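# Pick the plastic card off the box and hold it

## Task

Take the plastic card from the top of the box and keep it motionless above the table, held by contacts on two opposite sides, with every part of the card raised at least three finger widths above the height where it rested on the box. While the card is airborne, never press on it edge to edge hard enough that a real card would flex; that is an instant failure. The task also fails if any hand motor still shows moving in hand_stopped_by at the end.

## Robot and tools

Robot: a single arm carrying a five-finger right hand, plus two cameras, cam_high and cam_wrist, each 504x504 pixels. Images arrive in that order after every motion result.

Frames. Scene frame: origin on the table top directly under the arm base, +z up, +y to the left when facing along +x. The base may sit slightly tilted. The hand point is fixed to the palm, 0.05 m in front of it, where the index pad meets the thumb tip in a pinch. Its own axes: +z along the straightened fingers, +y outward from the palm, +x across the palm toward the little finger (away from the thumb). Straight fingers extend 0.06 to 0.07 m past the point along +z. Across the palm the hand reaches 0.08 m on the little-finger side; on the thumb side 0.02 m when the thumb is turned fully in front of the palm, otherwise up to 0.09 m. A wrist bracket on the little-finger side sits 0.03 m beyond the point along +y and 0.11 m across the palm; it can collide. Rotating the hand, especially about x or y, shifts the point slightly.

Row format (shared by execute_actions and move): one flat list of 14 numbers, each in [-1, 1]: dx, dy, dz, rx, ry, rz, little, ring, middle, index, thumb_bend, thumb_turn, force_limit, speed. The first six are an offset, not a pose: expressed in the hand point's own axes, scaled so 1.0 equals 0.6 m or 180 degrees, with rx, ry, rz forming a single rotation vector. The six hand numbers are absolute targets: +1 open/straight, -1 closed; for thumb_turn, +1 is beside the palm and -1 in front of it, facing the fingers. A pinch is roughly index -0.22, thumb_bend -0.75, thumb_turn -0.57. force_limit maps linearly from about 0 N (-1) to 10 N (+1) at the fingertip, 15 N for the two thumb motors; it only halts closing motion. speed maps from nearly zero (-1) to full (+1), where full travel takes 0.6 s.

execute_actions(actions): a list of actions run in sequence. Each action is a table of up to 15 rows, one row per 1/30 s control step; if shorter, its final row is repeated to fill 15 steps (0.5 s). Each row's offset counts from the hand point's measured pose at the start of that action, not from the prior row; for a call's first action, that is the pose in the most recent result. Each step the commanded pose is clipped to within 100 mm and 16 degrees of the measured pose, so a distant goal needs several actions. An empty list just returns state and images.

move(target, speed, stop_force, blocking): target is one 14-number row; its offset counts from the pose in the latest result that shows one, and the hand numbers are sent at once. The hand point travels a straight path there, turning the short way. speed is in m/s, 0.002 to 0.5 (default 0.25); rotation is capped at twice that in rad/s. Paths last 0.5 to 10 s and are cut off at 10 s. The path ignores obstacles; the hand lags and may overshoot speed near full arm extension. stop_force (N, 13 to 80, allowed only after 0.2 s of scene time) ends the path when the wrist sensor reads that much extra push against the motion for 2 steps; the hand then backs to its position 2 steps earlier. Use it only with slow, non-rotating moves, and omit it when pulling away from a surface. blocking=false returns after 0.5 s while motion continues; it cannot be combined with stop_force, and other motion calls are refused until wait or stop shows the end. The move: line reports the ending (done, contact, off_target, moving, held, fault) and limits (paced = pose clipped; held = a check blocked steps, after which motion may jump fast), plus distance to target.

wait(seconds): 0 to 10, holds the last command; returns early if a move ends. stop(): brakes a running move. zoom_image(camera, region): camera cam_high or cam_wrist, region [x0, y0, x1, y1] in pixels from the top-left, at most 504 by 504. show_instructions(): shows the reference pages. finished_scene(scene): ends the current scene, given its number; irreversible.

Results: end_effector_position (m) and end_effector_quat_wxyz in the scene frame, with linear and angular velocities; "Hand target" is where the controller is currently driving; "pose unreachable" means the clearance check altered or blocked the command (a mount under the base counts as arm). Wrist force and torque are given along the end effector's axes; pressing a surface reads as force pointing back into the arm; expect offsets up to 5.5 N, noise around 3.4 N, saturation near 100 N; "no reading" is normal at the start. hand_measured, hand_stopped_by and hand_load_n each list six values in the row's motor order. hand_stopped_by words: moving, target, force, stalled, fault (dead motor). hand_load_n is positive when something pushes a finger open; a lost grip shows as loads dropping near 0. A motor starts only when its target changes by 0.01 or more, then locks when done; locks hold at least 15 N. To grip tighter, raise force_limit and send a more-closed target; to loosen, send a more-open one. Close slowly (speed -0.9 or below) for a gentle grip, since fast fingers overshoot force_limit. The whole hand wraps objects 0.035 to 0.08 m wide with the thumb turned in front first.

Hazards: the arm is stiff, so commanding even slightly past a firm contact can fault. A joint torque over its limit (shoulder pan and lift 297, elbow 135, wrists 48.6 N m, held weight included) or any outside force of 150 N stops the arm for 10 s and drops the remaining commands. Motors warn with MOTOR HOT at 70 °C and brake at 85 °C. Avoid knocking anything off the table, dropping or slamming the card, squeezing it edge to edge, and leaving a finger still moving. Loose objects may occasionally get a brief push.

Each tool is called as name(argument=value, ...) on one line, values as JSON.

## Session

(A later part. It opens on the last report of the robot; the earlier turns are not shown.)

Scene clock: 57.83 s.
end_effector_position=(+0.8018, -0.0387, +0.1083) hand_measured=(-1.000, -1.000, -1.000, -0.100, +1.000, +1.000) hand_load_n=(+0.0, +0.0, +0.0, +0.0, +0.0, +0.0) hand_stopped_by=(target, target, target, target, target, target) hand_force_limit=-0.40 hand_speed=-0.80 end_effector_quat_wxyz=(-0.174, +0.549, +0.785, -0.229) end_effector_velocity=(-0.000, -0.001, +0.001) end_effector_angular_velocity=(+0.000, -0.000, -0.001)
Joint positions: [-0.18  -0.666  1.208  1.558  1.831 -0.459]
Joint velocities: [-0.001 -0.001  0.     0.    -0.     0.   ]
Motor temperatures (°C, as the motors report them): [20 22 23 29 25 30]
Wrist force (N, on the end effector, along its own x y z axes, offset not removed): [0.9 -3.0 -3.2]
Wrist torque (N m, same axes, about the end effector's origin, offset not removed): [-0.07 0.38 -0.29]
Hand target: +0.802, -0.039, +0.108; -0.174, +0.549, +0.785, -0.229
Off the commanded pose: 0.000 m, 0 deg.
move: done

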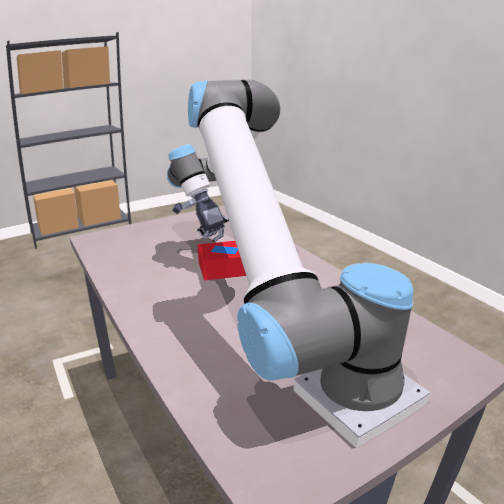

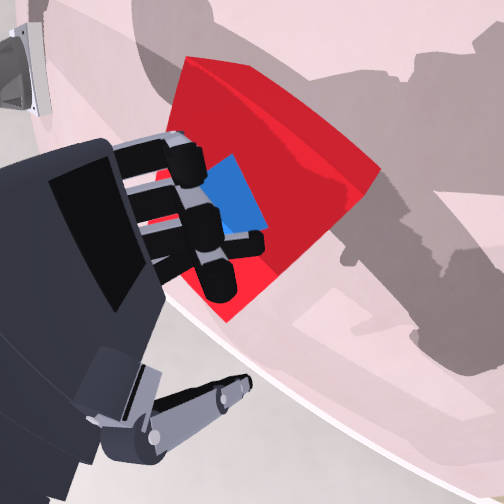

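move(target=[0.017,-0.039,0.026,0,0,0,-1,-1,-1,-0.1,1,1,-0.4,-0.5], speed=0.02)

move(target=[0,-0.005,-0.007,0,0,0,-1,-1,-1,0.3,1,1,-0.4,0], speed=0.02)

move(target=[-0.001,0.018,0.028,0,0,0,-1,-1,-1,0.3,1,1,-0.4,0], speed=0.004, stop_force=13)

move(target=[0,-0.002,-0.003,0,0,0,-1,-1,-1,0.1,1,1,-0.4,-0.8], speed=0.01)

zoom_image(camera="cam_high", region=[150,190,290,300])

Scene clock: 60.93 s.
end_effector_position=(+0.7720, -0.0386, +0.1085) hand_measured=(-1.000, -1.000, -1.000, -0.100, +1.000, +1.000) hand_load_n=(+0.0, +0.0, +0.0, +0.0, +0.0, +0.0) hand_stopped_by=(target, target, target, target, target, target) hand_force_limit=-0.40 hand_speed=-0.50 end_effector_quat_wxyz=(-0.174, +0.549, +0.785, -0.229) end_effector_velocity=(-0.001, -0.001, +0.000) end_effector_angular_velocity=(+0.000, -0.000, -0.001)
Joint positions: [-0.186 -0.711  1.295  1.514  1.835 -0.465]
Joint velocities: [-0.001 -0.002  0.004 -0.002 -0.    -0.   ]
Motor temperatures (°C, as the motors report them): [20 22 23 29 25 30]
Wrist force (N, on the end effector, along its own x y z axes, offset not removed): [0.9 -0.2 -3.6]
Wrist torque (N m, same axes, about the end effector's origin, offset not removed): [0.39 0.40 -0.26]
Hand target: +0.772, -0.039, +0.108; -0.174, +0.549, +0.785, -0.229
Off the commanded pose: 0.000 m, 0 deg.
move: done

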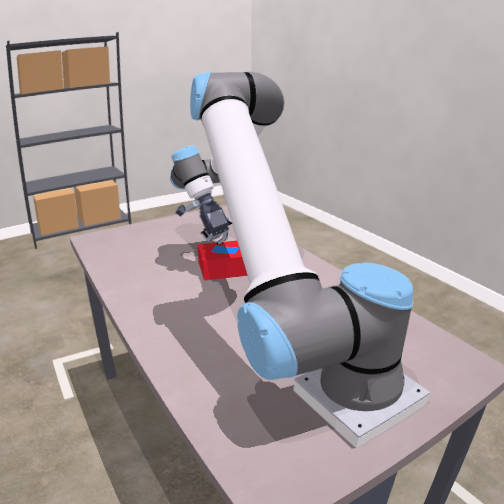

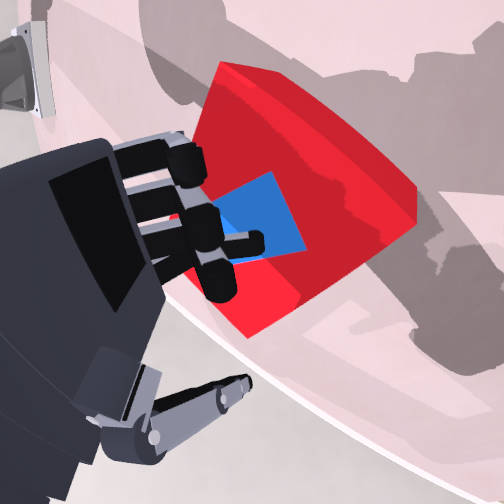

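Scene clock: 61.63 s.
end_effector_position=(+0.7719, -0.0388, +0.1135) hand_measured=(-1.000, -1.000, -1.000, +0.300, +1.000, +1.000) hand_load_n=(+0.0, +0.0, +0.0, +0.0, +0.0, +0.0) hand_stopped_by=(target, target, target, target, target, target) hand_force_limit=-0.40 hand_speed=0.00 end_effector_quat_wxyz=(-0.174, +0.549, +0.785, -0.229) end_effector_velocity=(+0.000, -0.001, +0.001) end_effector_angular_velocity=(+0.000, -0.000, -0.001)
Joint positions: [-0.187 -0.715  1.294  1.52   1.835 -0.465]
Joint velocities: [-0.001 -0.001 -0.001  0.001 -0.     0.   ]
Motor temperatures (°C, as the motors report them): [20 22 23 29 25 30]
Wrist force (N, on the end effector, along its own x y z axes, offset not removed): [1.0 -3.2 -2.9]
Wrist torque (N m, same axes, about the end effector's origin, offset not removed): [-0.17 0.35 -0.21]
Hand target: +0.772, -0.039, +0.114; -0.174, +0.549, +0.785, -0.229
Off the commanded pose: 0.000 m, 0 deg.
move: done

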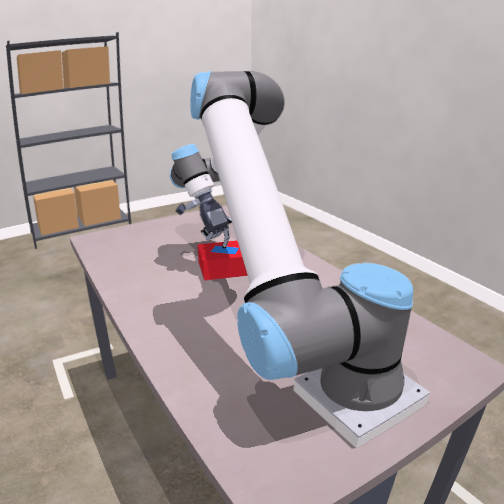

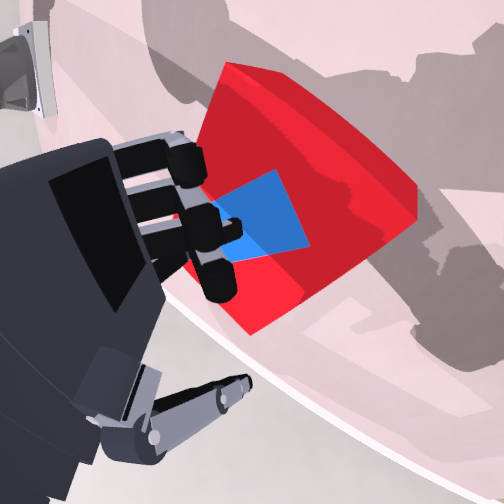

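Scene clock: 64.07 s.
end_effector_position=(+0.7718, -0.0389, +0.1051) hand_measured=(-1.000, -1.000, -1.000, +0.300, +1.000, +1.000) hand_load_n=(+0.0, +0.0, +0.0, -1.0, +0.0, +0.0) hand_stopped_by=(target, target, target, target, target, target) hand_force_limit=-0.40 hand_speed=0.00 end_effector_quat_wxyz=(-0.174, +0.549, +0.785, -0.229) end_effector_velocity=(+0.000, -0.000, +0.001) end_effector_angular_velocity=(+0.000, -0.001, -0.001)
Joint positions: [-0.187 -0.708  1.297  1.51   1.835 -0.465]
Joint velocities: [-0.001 -0.001 -0.     0.    -0.    -0.   ]
Motor temperatures (°C, as the motors report them): [20 22 23 29 25 30]
Wrist force (N, on the end effector, along its own x y z axes, offset not removed): [2.6 -18.3 -15.8]
Wrist torque (N m, same axes, about the end effector's origin, offset not removed): [0.52 0.27 -0.20]
Hand target: +0.772, -0.039, +0.105; -0.174, +0.549, +0.785, -0.229
Off the commanded pose: 0.012 m, 0 deg.
move: contact

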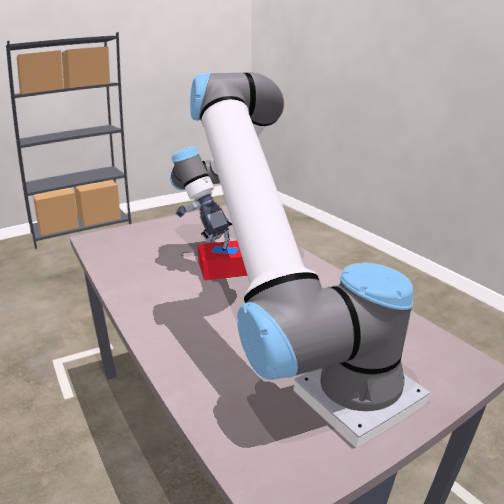

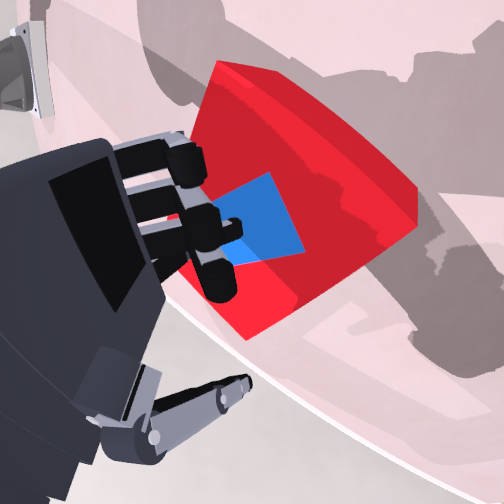

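Scene clock: 64.93 s.
end_effector_position=(+0.7718, -0.0389, +0.1073) hand_measured=(-1.000, -1.000, -1.000, +0.100, +1.000, +1.000) hand_load_n=(+0.0, +0.0, +0.0, +0.0, +0.0, +0.0) hand_stopped_by=(target, target, target, target, target, target) hand_force_limit=-0.40 hand_speed=-0.80 end_effector_quat_wxyz=(-0.174, +0.549, +0.785, -0.229) end_effector_velocity=(+0.000, +0.000, +0.000) end_effector_angular_velocity=(-0.000, -0.001, +0.000)
Joint positions: [-0.187 -0.71   1.296  1.513  1.835 -0.465]
Joint velocities: [ 0.    -0.    -0.001  0.    -0.    -0.   ]
Motor temperatures (°C, as the motors report them): [20 22 23 29 25 30]
Wrist force (N, on the end effector, along its own x y z axes, offset not removed): [0.8 -3.4 -6.5]
Wrist torque (N m, same axes, about the end effector's origin, offset not removed): [0.05 0.52 -0.26]
Hand target: +0.772, -0.039, +0.107; -0.174, +0.549, +0.785, -0.229
Off the commanded pose: 0.000 m, 0 deg.
move: done

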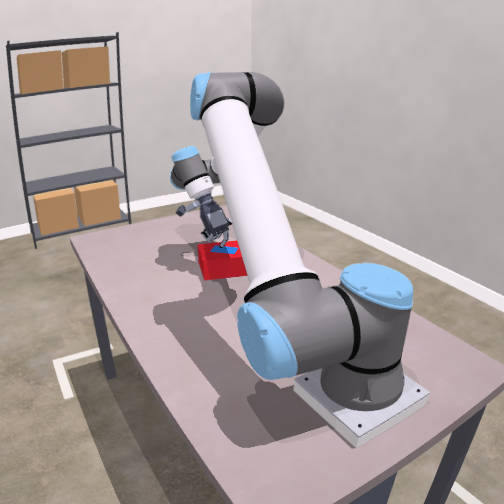

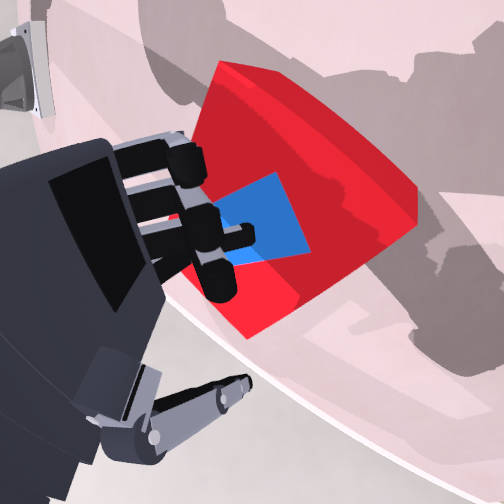

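Region (150, 190, 290, 300) of cam_high's 504x504 image, scaled by 3.600, with more detail than that image has; it fills the top 396 rows of this view, and the rest is white.

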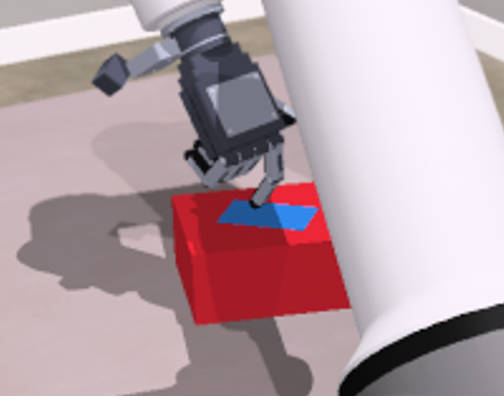

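move(target=[0,0,0,0,0,0,-1,-1,-1,0.5,1,1,-0.4,0])

move(target=[0,0.0014,0.002,0,0,0,-1,-1,-1,0.0,1,1,-0.2,-0.9], speed=0.005)

move(target=[0.07,0.022,-0.0126,0,0,0,-1,-1,-1,0.0,1,1,-0.2,-0.9], speed=0.01)

zoom_image(camera="cam_high", region=[150,190,290,300])

Scene clock: 67.03 s.
end_effector_position=(+0.7718, -0.0390, +0.1073) hand_measured=(-1.000, -1.000, -1.000, +0.500, +1.000, +1.000) hand_load_n=(+0.0, +0.0, +0.0, -0.5, +0.0, +0.0) hand_stopped_by=(target, target, target, target, target, target) hand_force_limit=-0.40 hand_speed=0.00 end_effector_quat_wxyz=(-0.174, +0.549, +0.785, -0.229) end_effector_velocity=(-0.000, -0.000, +0.000) end_effector_angular_velocity=(+0.000, +0.000, -0.001)
Joint positions: [-0.187 -0.71   1.296  1.513  1.835 -0.465]
Joint velocities: [-0.001  0.    -0.     0.    -0.    -0.   ]
Motor temperatures (°C, as the motors report them): [20 22 23 29 25 30]
Wrist force (N, on the end effector, along its own x y z axes, offset not removed): [0.9 -0.7 -5.8]
Wrist torque (N m, same axes, about the end effector's origin, offset not removed): [0.51 0.37 -0.16]
Hand target: +0.772, -0.039, +0.107; -0.174, +0.549, +0.785, -0.229
Off the commanded pose: 0.000 m, 0 deg.
move: done

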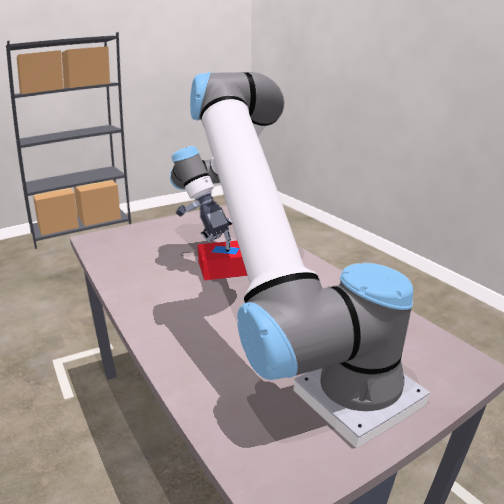

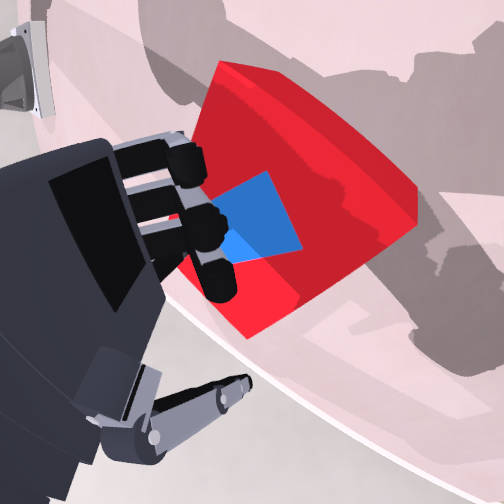

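Scene clock: 67.73 s.
end_effector_position=(+0.7719, -0.0390, +0.1061) hand_measured=(-1.000, -1.000, -1.000, +0.430, +1.000, +1.000) hand_load_n=(+0.0, +0.0, +0.0, +3.5, +0.0, +0.0) hand_stopped_by=(target, target, target, force, target, target) hand_force_limit=-0.20 hand_speed=-0.90 end_effector_quat_wxyz=(-0.174, +0.549, +0.785, -0.229) end_effector_velocity=(-0.000, +0.000, -0.001) end_effector_angular_velocity=(+0.000, +0.000, +0.001)
Joint positions: [-0.187 -0.709  1.296  1.511  1.835 -0.465]
Joint velocities: [ 0.     0.001  0.001 -0.001 -0.    -0.   ]
Motor temperatures (°C, as the motors report them): [20 22 23 29 25 30]
Wrist force (N, on the end effector, along its own x y z axes, offset not removed): [3.5 -28.0 -30.4]
Wrist torque (N m, same axes, about the end effector's origin, offset not removed): [1.71 0.17 -0.09]
Hand target: +0.772, -0.039, +0.106; -0.174, +0.549, +0.785, -0.229
Off the commanded pose: 0.000 m, 0 deg.
move: done

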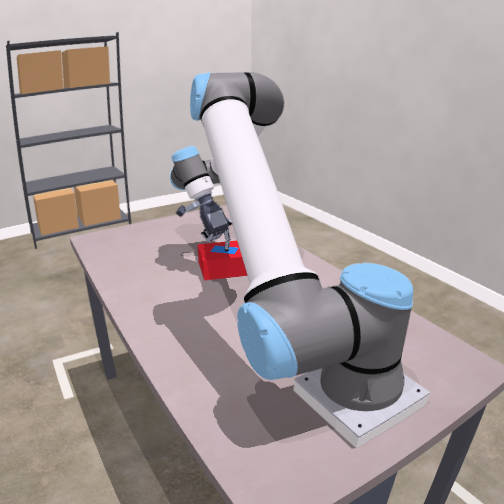

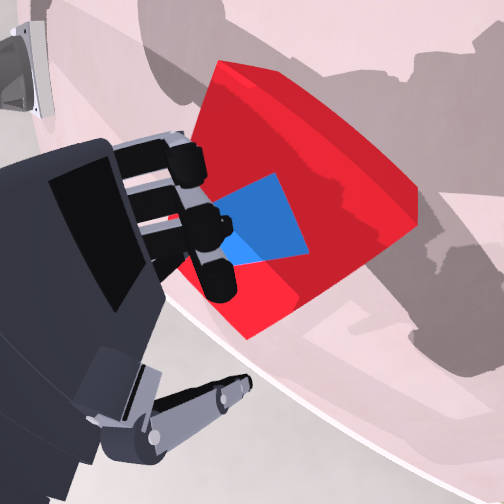

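Scene clock: 72.43 s.
end_effector_position=(+0.7720, +0.0056, +0.1061) hand_measured=(-1.000, -1.000, -1.000, +0.430, +1.000, +1.000) hand_load_n=(+0.0, +0.0, +0.0, +0.5, +0.0, +0.0) hand_stopped_by=(target, target, target, force, target, target) hand_force_limit=-0.20 hand_speed=-0.90 end_effector_quat_wxyz=(-0.174, +0.549, +0.785, -0.229) end_effector_velocity=(+0.000, +0.002, +0.000) end_effector_angular_velocity=(+0.000, -0.000, +0.000)
Joint positions: [-0.134 -0.706  1.292  1.524  1.808 -0.419]
Joint velocities: [ 0.002 -0.    -0.001  0.001 -0.001  0.002]
Motor temperatures (°C, as the motors report them): [20 22 23 29 25 30]
Wrist force (N, on the end effector, along its own x y z axes, offset not removed): [-3.5 -22.0 -31.3]
Wrist torque (N m, same axes, about the end effector's origin, offset not removed): [1.66 0.11 -0.20]
Hand target: +0.772, +0.006, +0.106; -0.174, +0.549, +0.785, -0.229
Off the commanded pose: 0.000 m, 0 deg.
move: done

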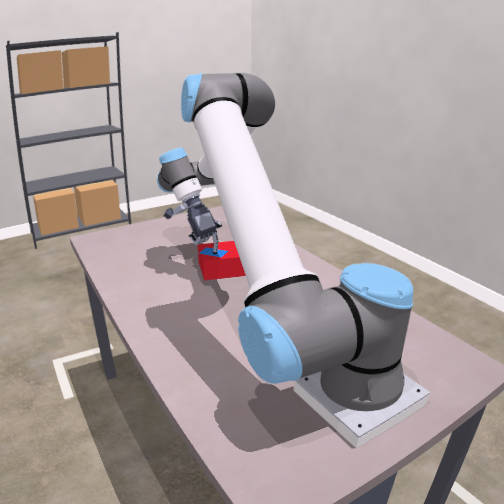

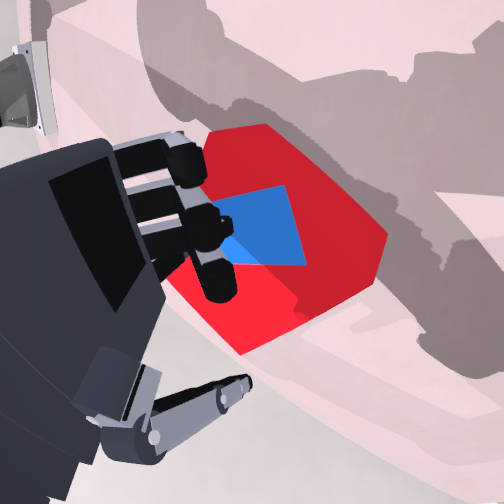

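Region (150, 190, 290, 300) of cam_high's 504x504 image, scaled by 3.600, with more detail than that image has; it fills the top 396 rows of this view, and the rest is white.

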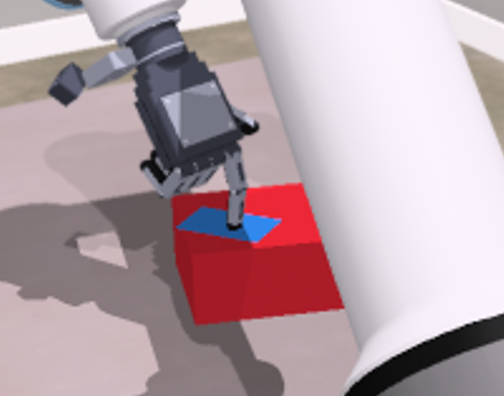

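It slides. Dragging another 2 cm.

move(target=[0.039,0.012,-0.007,0,0,0,-1,-1,-1,0.0,1,1,-0.2,-0.9], speed=0.01)

zoom_image(camera="cam_high", region=[150,190,290,300])

Scene clock: 75.87 s.
end_effector_position=(+0.7719, +0.0303, +0.1063) hand_measured=(-1.000, -1.000, -1.000, +0.430, +1.000, +1.000) hand_load_n=(+0.0, +0.0, +0.0, +0.0, +0.0, +0.0) hand_stopped_by=(target, target, target, force, target, target) hand_force_limit=-0.20 hand_speed=-0.90 end_effector_quat_wxyz=(-0.174, +0.549, +0.785, -0.229) end_effector_velocity=(-0.000, +0.002, +0.000) end_effector_angular_velocity=(-0.000, -0.000, +0.001)
Joint positions: [-0.105 -0.703  1.288  1.531  1.793 -0.393]
Joint velocities: [ 0.003 -0.001  0.001  0.    -0.001  0.002]
Motor temperatures (°C, as the motors report them): [20 22 23 29 25 30]
Wrist force (N, on the end effector, along its own x y z axes, offset not removed): [-0.9 -19.7 -28.0]
Wrist torque (N m, same axes, about the end effector's origin, offset not removed): [1.34 -0.03 -0.09]
Hand target: +0.772, +0.030, +0.106; -0.174, +0.549, +0.785, -0.229
Off the commanded pose: 0.000 m, 0 deg.
move: done

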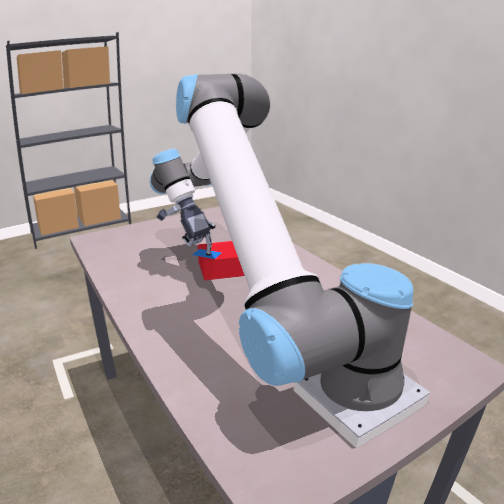

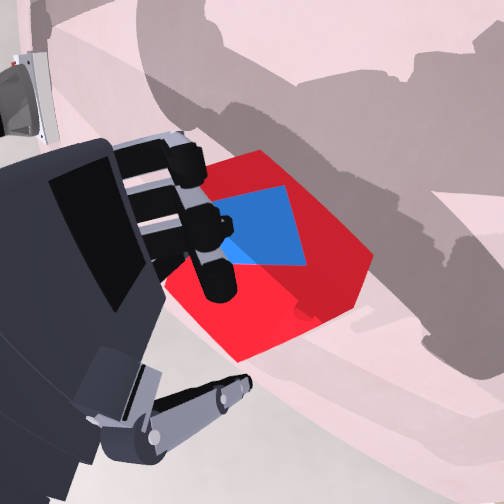

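Region (150, 190, 290, 300) of cam_high's 504x504 image, scaled by 3.600, with more detail than that image has; it fills the top 396 rows of this view, and the rest is white.

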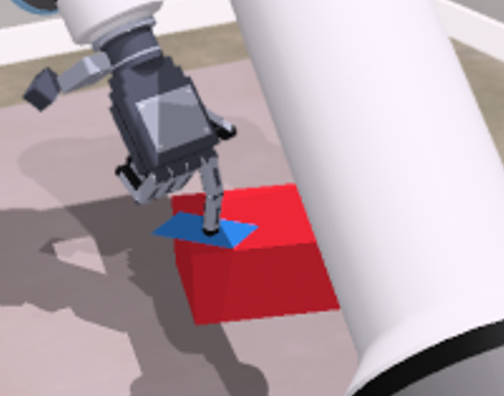

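move(target=[0.0155,0.005,-0.003,0,0,0,-1,-1,-1,0.0,1,1,-0.2,-0.9], speed=0.01)

move(target=[0,-0.045,-0.07,0,0,0,-1,-1,-1,0.05,1,1,-0.2,0], speed=0.05)

zoom_image(camera="cam_high", region=[150,190,290,300])

Scene clock: 77.80 s.
end_effector_position=(+0.7720, +0.0401, +0.1063) hand_measured=(-1.000, -1.000, -1.000, +0.430, +1.000, +1.000) hand_load_n=(+0.0, +0.0, +0.0, +0.0, +0.0, +0.0) hand_stopped_by=(target, target, target, force, target, target) hand_force_limit=-0.20 hand_speed=-0.90 end_effector_quat_wxyz=(-0.174, +0.549, +0.785, -0.229) end_effector_velocity=(+0.000, +0.001, -0.000) end_effector_angular_velocity=(+0.000, +0.001, -0.001)
Joint positions: [-0.094 -0.701  1.285  1.535  1.787 -0.383]
Joint velocities: [ 0.001  0.001 -0.001  0.001 -0.001  0.002]
Motor temperatures (°C, as the motors report them): [20 22 23 29 25 30]
Wrist force (N, on the end effector, along its own x y z axes, offset not removed): [-3.0 -18.5 -21.9]
Wrist torque (N m, same axes, about the end effector's origin, offset not removed): [0.96 0.25 -0.27]
Hand target: +0.772, +0.040, +0.106; -0.174, +0.549, +0.785, -0.229
Off the commanded pose: 0.000 m, 0 deg.
move: done

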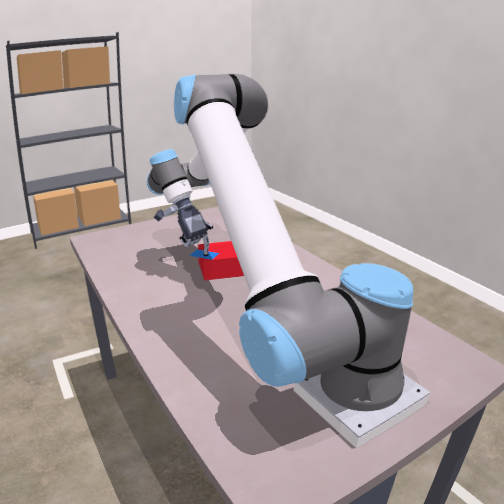

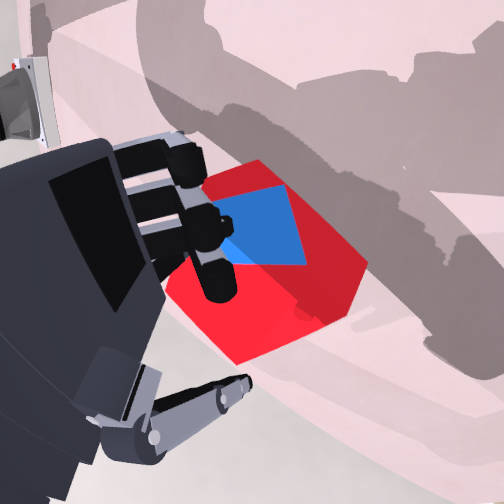

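Scene clock: 79.17 s.
end_effector_position=(+0.7730, +0.0391, +0.1561) hand_measured=(-1.000, -1.000, -1.000, +0.050, +1.000, +1.000) hand_load_n=(+0.0, +0.0, +0.0, +0.0, +0.0, +0.0) hand_stopped_by=(target, target, target, target, target, target) hand_force_limit=-0.20 hand_speed=0.00 end_effector_quat_wxyz=(-0.174, +0.549, +0.785, -0.229) end_effector_velocity=(-0.000, -0.000, +0.000) end_effector_angular_velocity=(-0.000, +0.002, +0.000)
Joint positions: [-0.095 -0.744  1.266  1.596  1.787 -0.384]
Joint velocities: [-0.     0.    -0.001  0.002  0.     0.   ]
Motor temperatures (°C, as the motors report them): [20 22 23 29 25 30]
Wrist force (N, on the end effector, along its own x y z axes, offset not removed): [0.0 -1.7 -3.7]
Wrist torque (N m, same axes, about the end effector's origin, offset not removed): [0.13 0.50 -0.21]
Hand target: +0.773, +0.039, +0.156; -0.174, +0.549, +0.785, -0.229
Off the commanded pose: 0.000 m, 0 deg.
move: done

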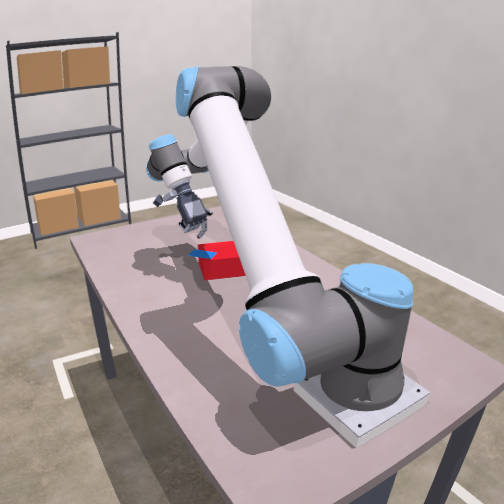

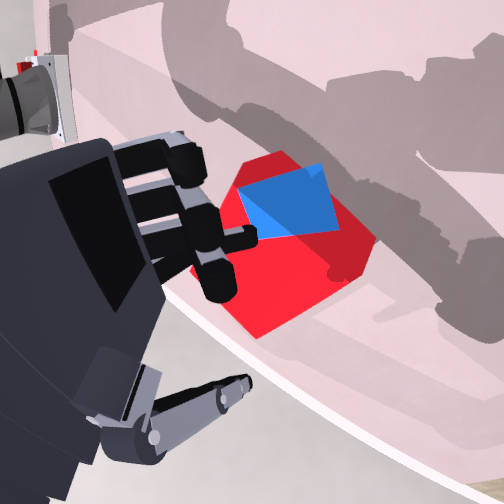

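Region (150, 190, 290, 300) of cam_high's 504x504 image, scaled by 3.600, with more detail than that image has; it fills the top 396 rows of this view, and the rest is white.

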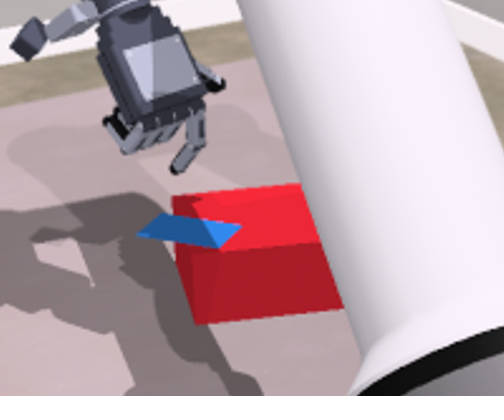

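move(target=[0.186,0.057,0.039,-0.132,0.173,0.592,1,1,1,0.05,-0.45,-0.57,0.2,0], speed=0.1)

move(target=[0,0,0.058,0,0,0,1,1,1,0.05,-0.45,-0.57,0.2,0], speed=0.05)

zoom_image(camera="cam_high", region=[100,190,290,320])

Scene clock: 90.93 s.
end_effector_position=(+0.7498, +0.1505, +0.1206) hand_measured=(+1.000, +1.000, +1.000, +0.050, -0.450, -0.570) hand_load_n=(+0.0, +0.0, +0.0, +0.0, +0.0, +0.0) hand_stopped_by=(target, target, target, target, target, target) hand_force_limit=0.20 hand_speed=0.00 end_effector_quat_wxyz=(-0.001, +1.000, -0.000, +0.001) end_effector_velocity=(-0.000, +0.000, -0.000) end_effector_angular_velocity=(-0.003, -0.002, -0.009)
Joint positions: [ 0.044 -0.83   1.351  1.05   1.568  1.617]
Joint velocities: [ 0.001  0.     0.    -0.003  0.003  0.01 ]
Motor temperatures (°C, as the motors report them): [20 22 23 29 25 30]
Wrist force (N, on the end effector, along its own x y z axes, offset not removed): [2.3 -1.1 -4.9]
Wrist torque (N m, same axes, about the end effector's origin, offset not removed): [0.31 0.26 -0.12]
Hand target: +0.750, +0.151, +0.121; -0.001, +1.000, -0.001, +0.001
Off the commanded pose: 0.000 m, 0 deg.
move: done

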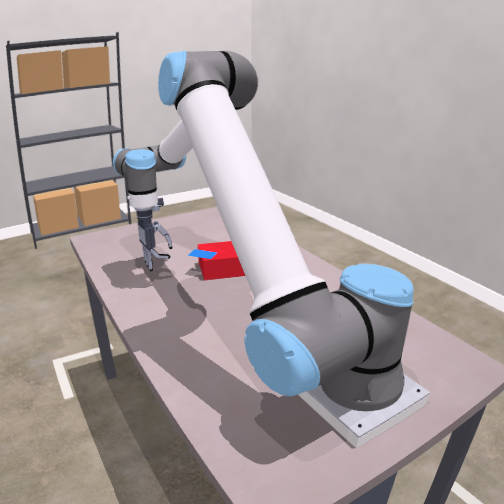

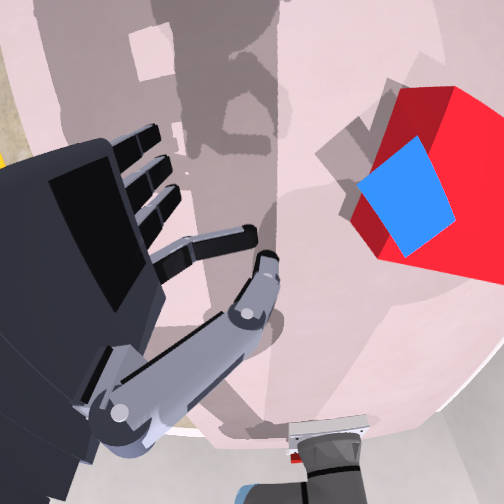

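Scene clock: 92.00 s.
end_effector_position=(+0.7498, +0.1506, +0.0860) hand_measured=(+1.000, +1.000, +1.000, +0.050, -0.450, -0.570) hand_load_n=(+0.0, +0.0, +0.0, +0.0, +0.0, +0.0) hand_stopped_by=(target, target, target, target, target, target) hand_force_limit=0.20 hand_speed=0.00 end_effector_quat_wxyz=(-0.001, +1.000, -0.000, +0.001) end_effector_velocity=(+0.000, +0.001, -0.001) end_effector_angular_velocity=(+0.000, -0.002, +0.001)
Joint positions: [ 0.044 -0.8    1.366  1.005  1.568  1.617]
Joint velocities: [ 0.001  0.001 -0.    -0.002 -0.     0.   ]
Motor temperatures (°C, as the motors report them): [20 22 23 29 25 30]
Wrist force (N, on the end effector, along its own x y z axes, offset not removed): [0.8 -1.0 -3.8]
Wrist torque (N m, same axes, about the end effector's origin, offset not removed): [0.19 0.41 -0.26]
Hand target: +0.750, +0.151, +0.086; -0.001, +1.000, -0.000, +0.001
Off the commanded pose: 0.000 m, 0 deg.
move: done

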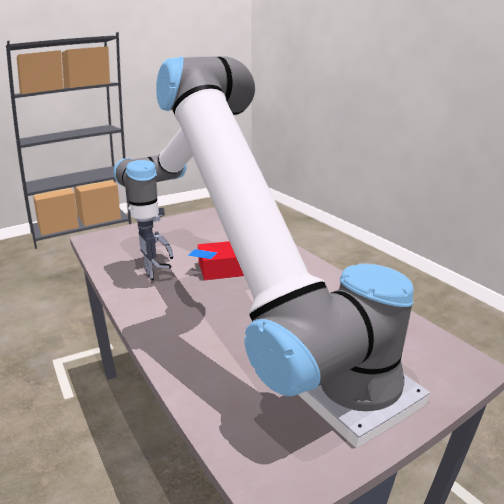

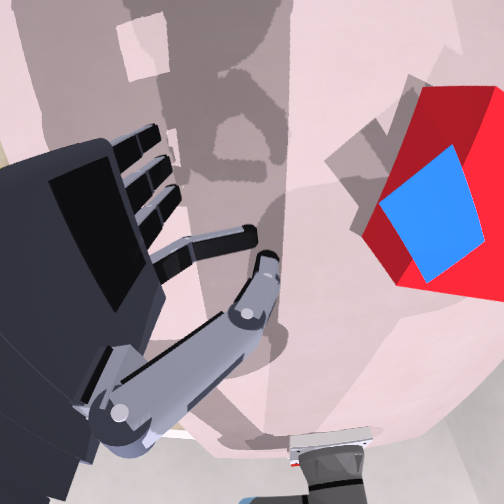

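Region (100, 190, 290, 320) of cam_high's 504x504 image, scaled by 2.653, with more detail than that image has; it fills the top 345 rows of this view, and the rest is white.

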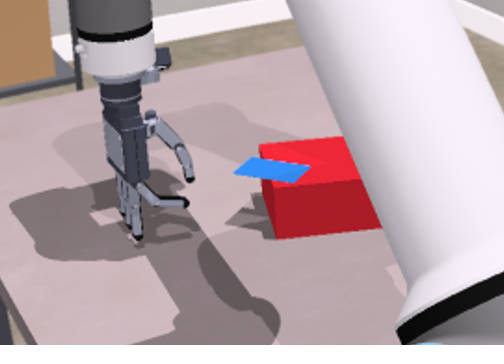

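move(target=[0.035,0.08,0,0,0,0,1,1,1,0.05,-0.45,-0.57,0.2,0], speed=0.04)

zoom_image(camera="cam_high", region=[100,190,290,320])

Scene clock: 94.17 s.
end_effector_position=(+0.7707, +0.1027, +0.0859) hand_measured=(+1.000, +1.000, +1.000, +0.050, -0.450, -0.570) hand_load_n=(+0.0, +0.0, +0.0, +0.0, +0.0, +0.0) hand_stopped_by=(target, target, target, target, target, target) hand_force_limit=0.20 hand_speed=0.00 end_effector_quat_wxyz=(-0.001, +1.000, -0.000, +0.001) end_effector_velocity=(+0.001, -0.002, -0.000) end_effector_angular_velocity=(+0.000, +0.000, +0.000)
Joint positions: [-0.016 -0.786  1.34   1.017  1.568  1.556]
Joint velocities: [-0.002  0.001 -0.001  0.    -0.    -0.002]
Motor temperatures (°C, as the motors report them): [20 22 23 29 25 30]
Wrist force (N, on the end effector, along its own x y z axes, offset not removed): [2.4 -3.0 -3.8]
Wrist torque (N m, same axes, about the end effector's origin, offset not removed): [-0.11 0.17 -0.24]
Hand target: +0.771, +0.103, +0.086; -0.001, +1.000, -0.000, +0.001
Off the commanded pose: 0.000 m, 0 deg.
move: done

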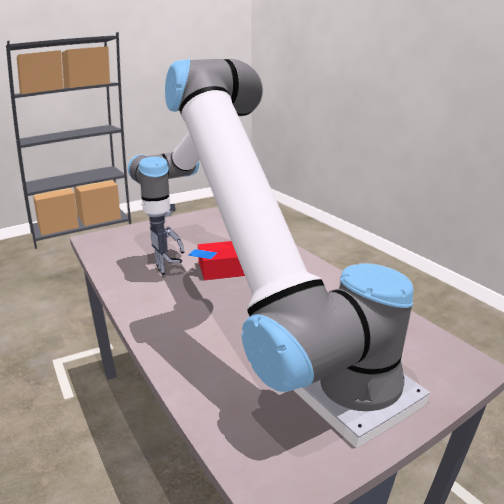

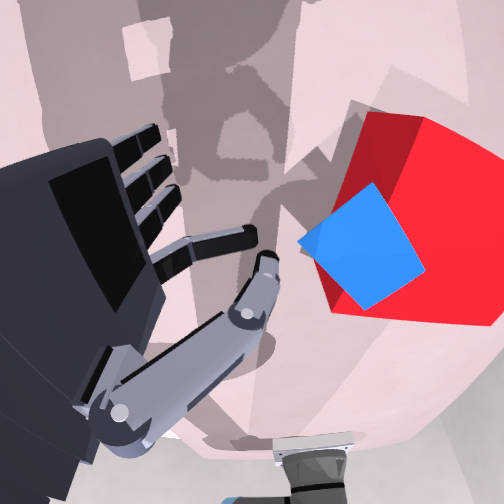

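Region (100, 190, 290, 320) of cam_high's 504x504 image, scaled by 2.653, with more detail than that image has; it fills the top 345 rows of this view, and the rest is white.

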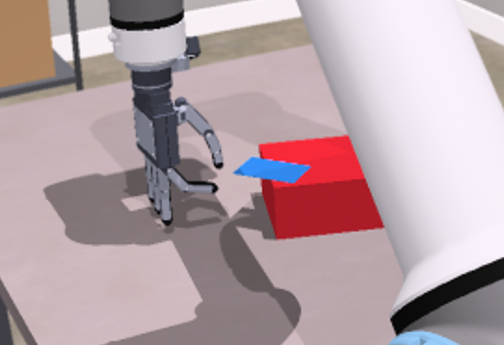

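move(target=[0,0.058,0,0,0,0,1,1,1,0.05,-0.45,-0.57,0.2,0], speed=0.02)

zoom_image(camera="cam_high", region=[100,190,290,320])

Scene clock: 97.00 s.
end_effector_position=(+0.7707, +0.0680, +0.0858) hand_measured=(+1.000, +1.000, +1.000, +0.050, -0.450, -0.570) hand_load_n=(+0.0, +0.0, +0.0, +0.0, +0.0, +0.0) hand_stopped_by=(target, target, target, target, target, target) hand_force_limit=0.20 hand_speed=0.00 end_effector_quat_wxyz=(-0.001, +1.000, -0.000, +0.001) end_effector_velocity=(+0.000, -0.001, -0.001) end_effector_angular_velocity=(-0.000, +0.000, +0.000)
Joint positions: [-0.06  -0.795  1.357  1.009  1.568  1.513]
Joint velocities: [-0.002  0.     0.001 -0.001  0.    -0.002]
Motor temperatures (°C, as the motors report them): [20 22 23 29 25 30]
Wrist force (N, on the end effector, along its own x y z axes, offset not removed): [1.2 -2.5 -2.7]
Wrist torque (N m, same axes, about the end effector's origin, offset not removed): [-0.17 0.35 -0.20]
Hand target: +0.771, +0.068, +0.086; -0.001, +1.000, -0.000, +0.001
Off the commanded pose: 0.000 m, 0 deg.
move: done

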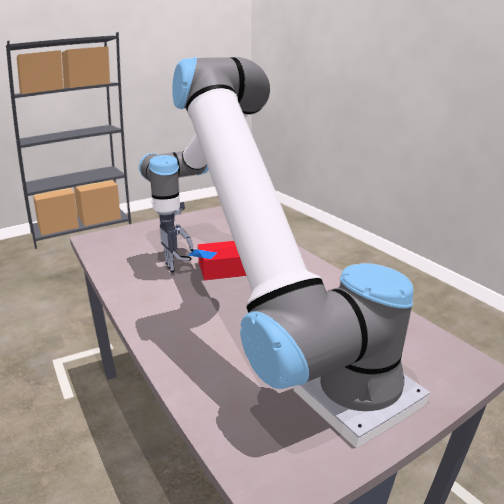

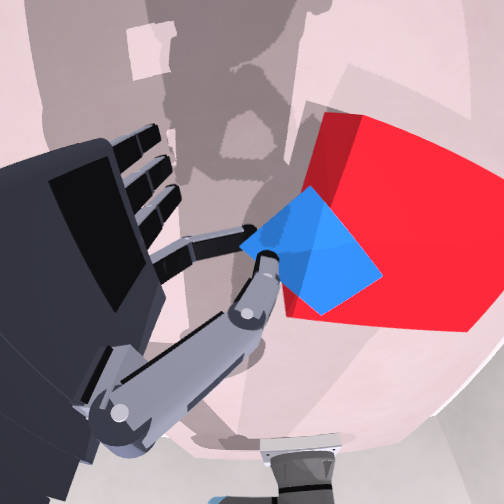

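Region (100, 190, 290, 320) of cam_high's 504x504 image, scaled by 2.653, with more detail than that image has; it fills the top 345 rows of this view, and the rest is white.

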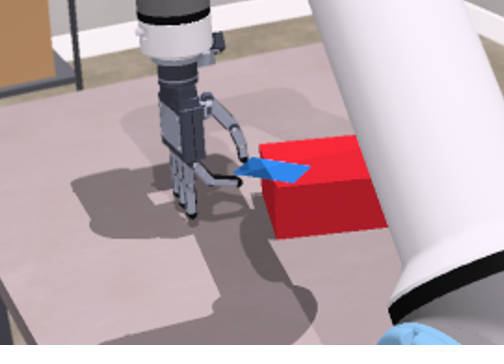

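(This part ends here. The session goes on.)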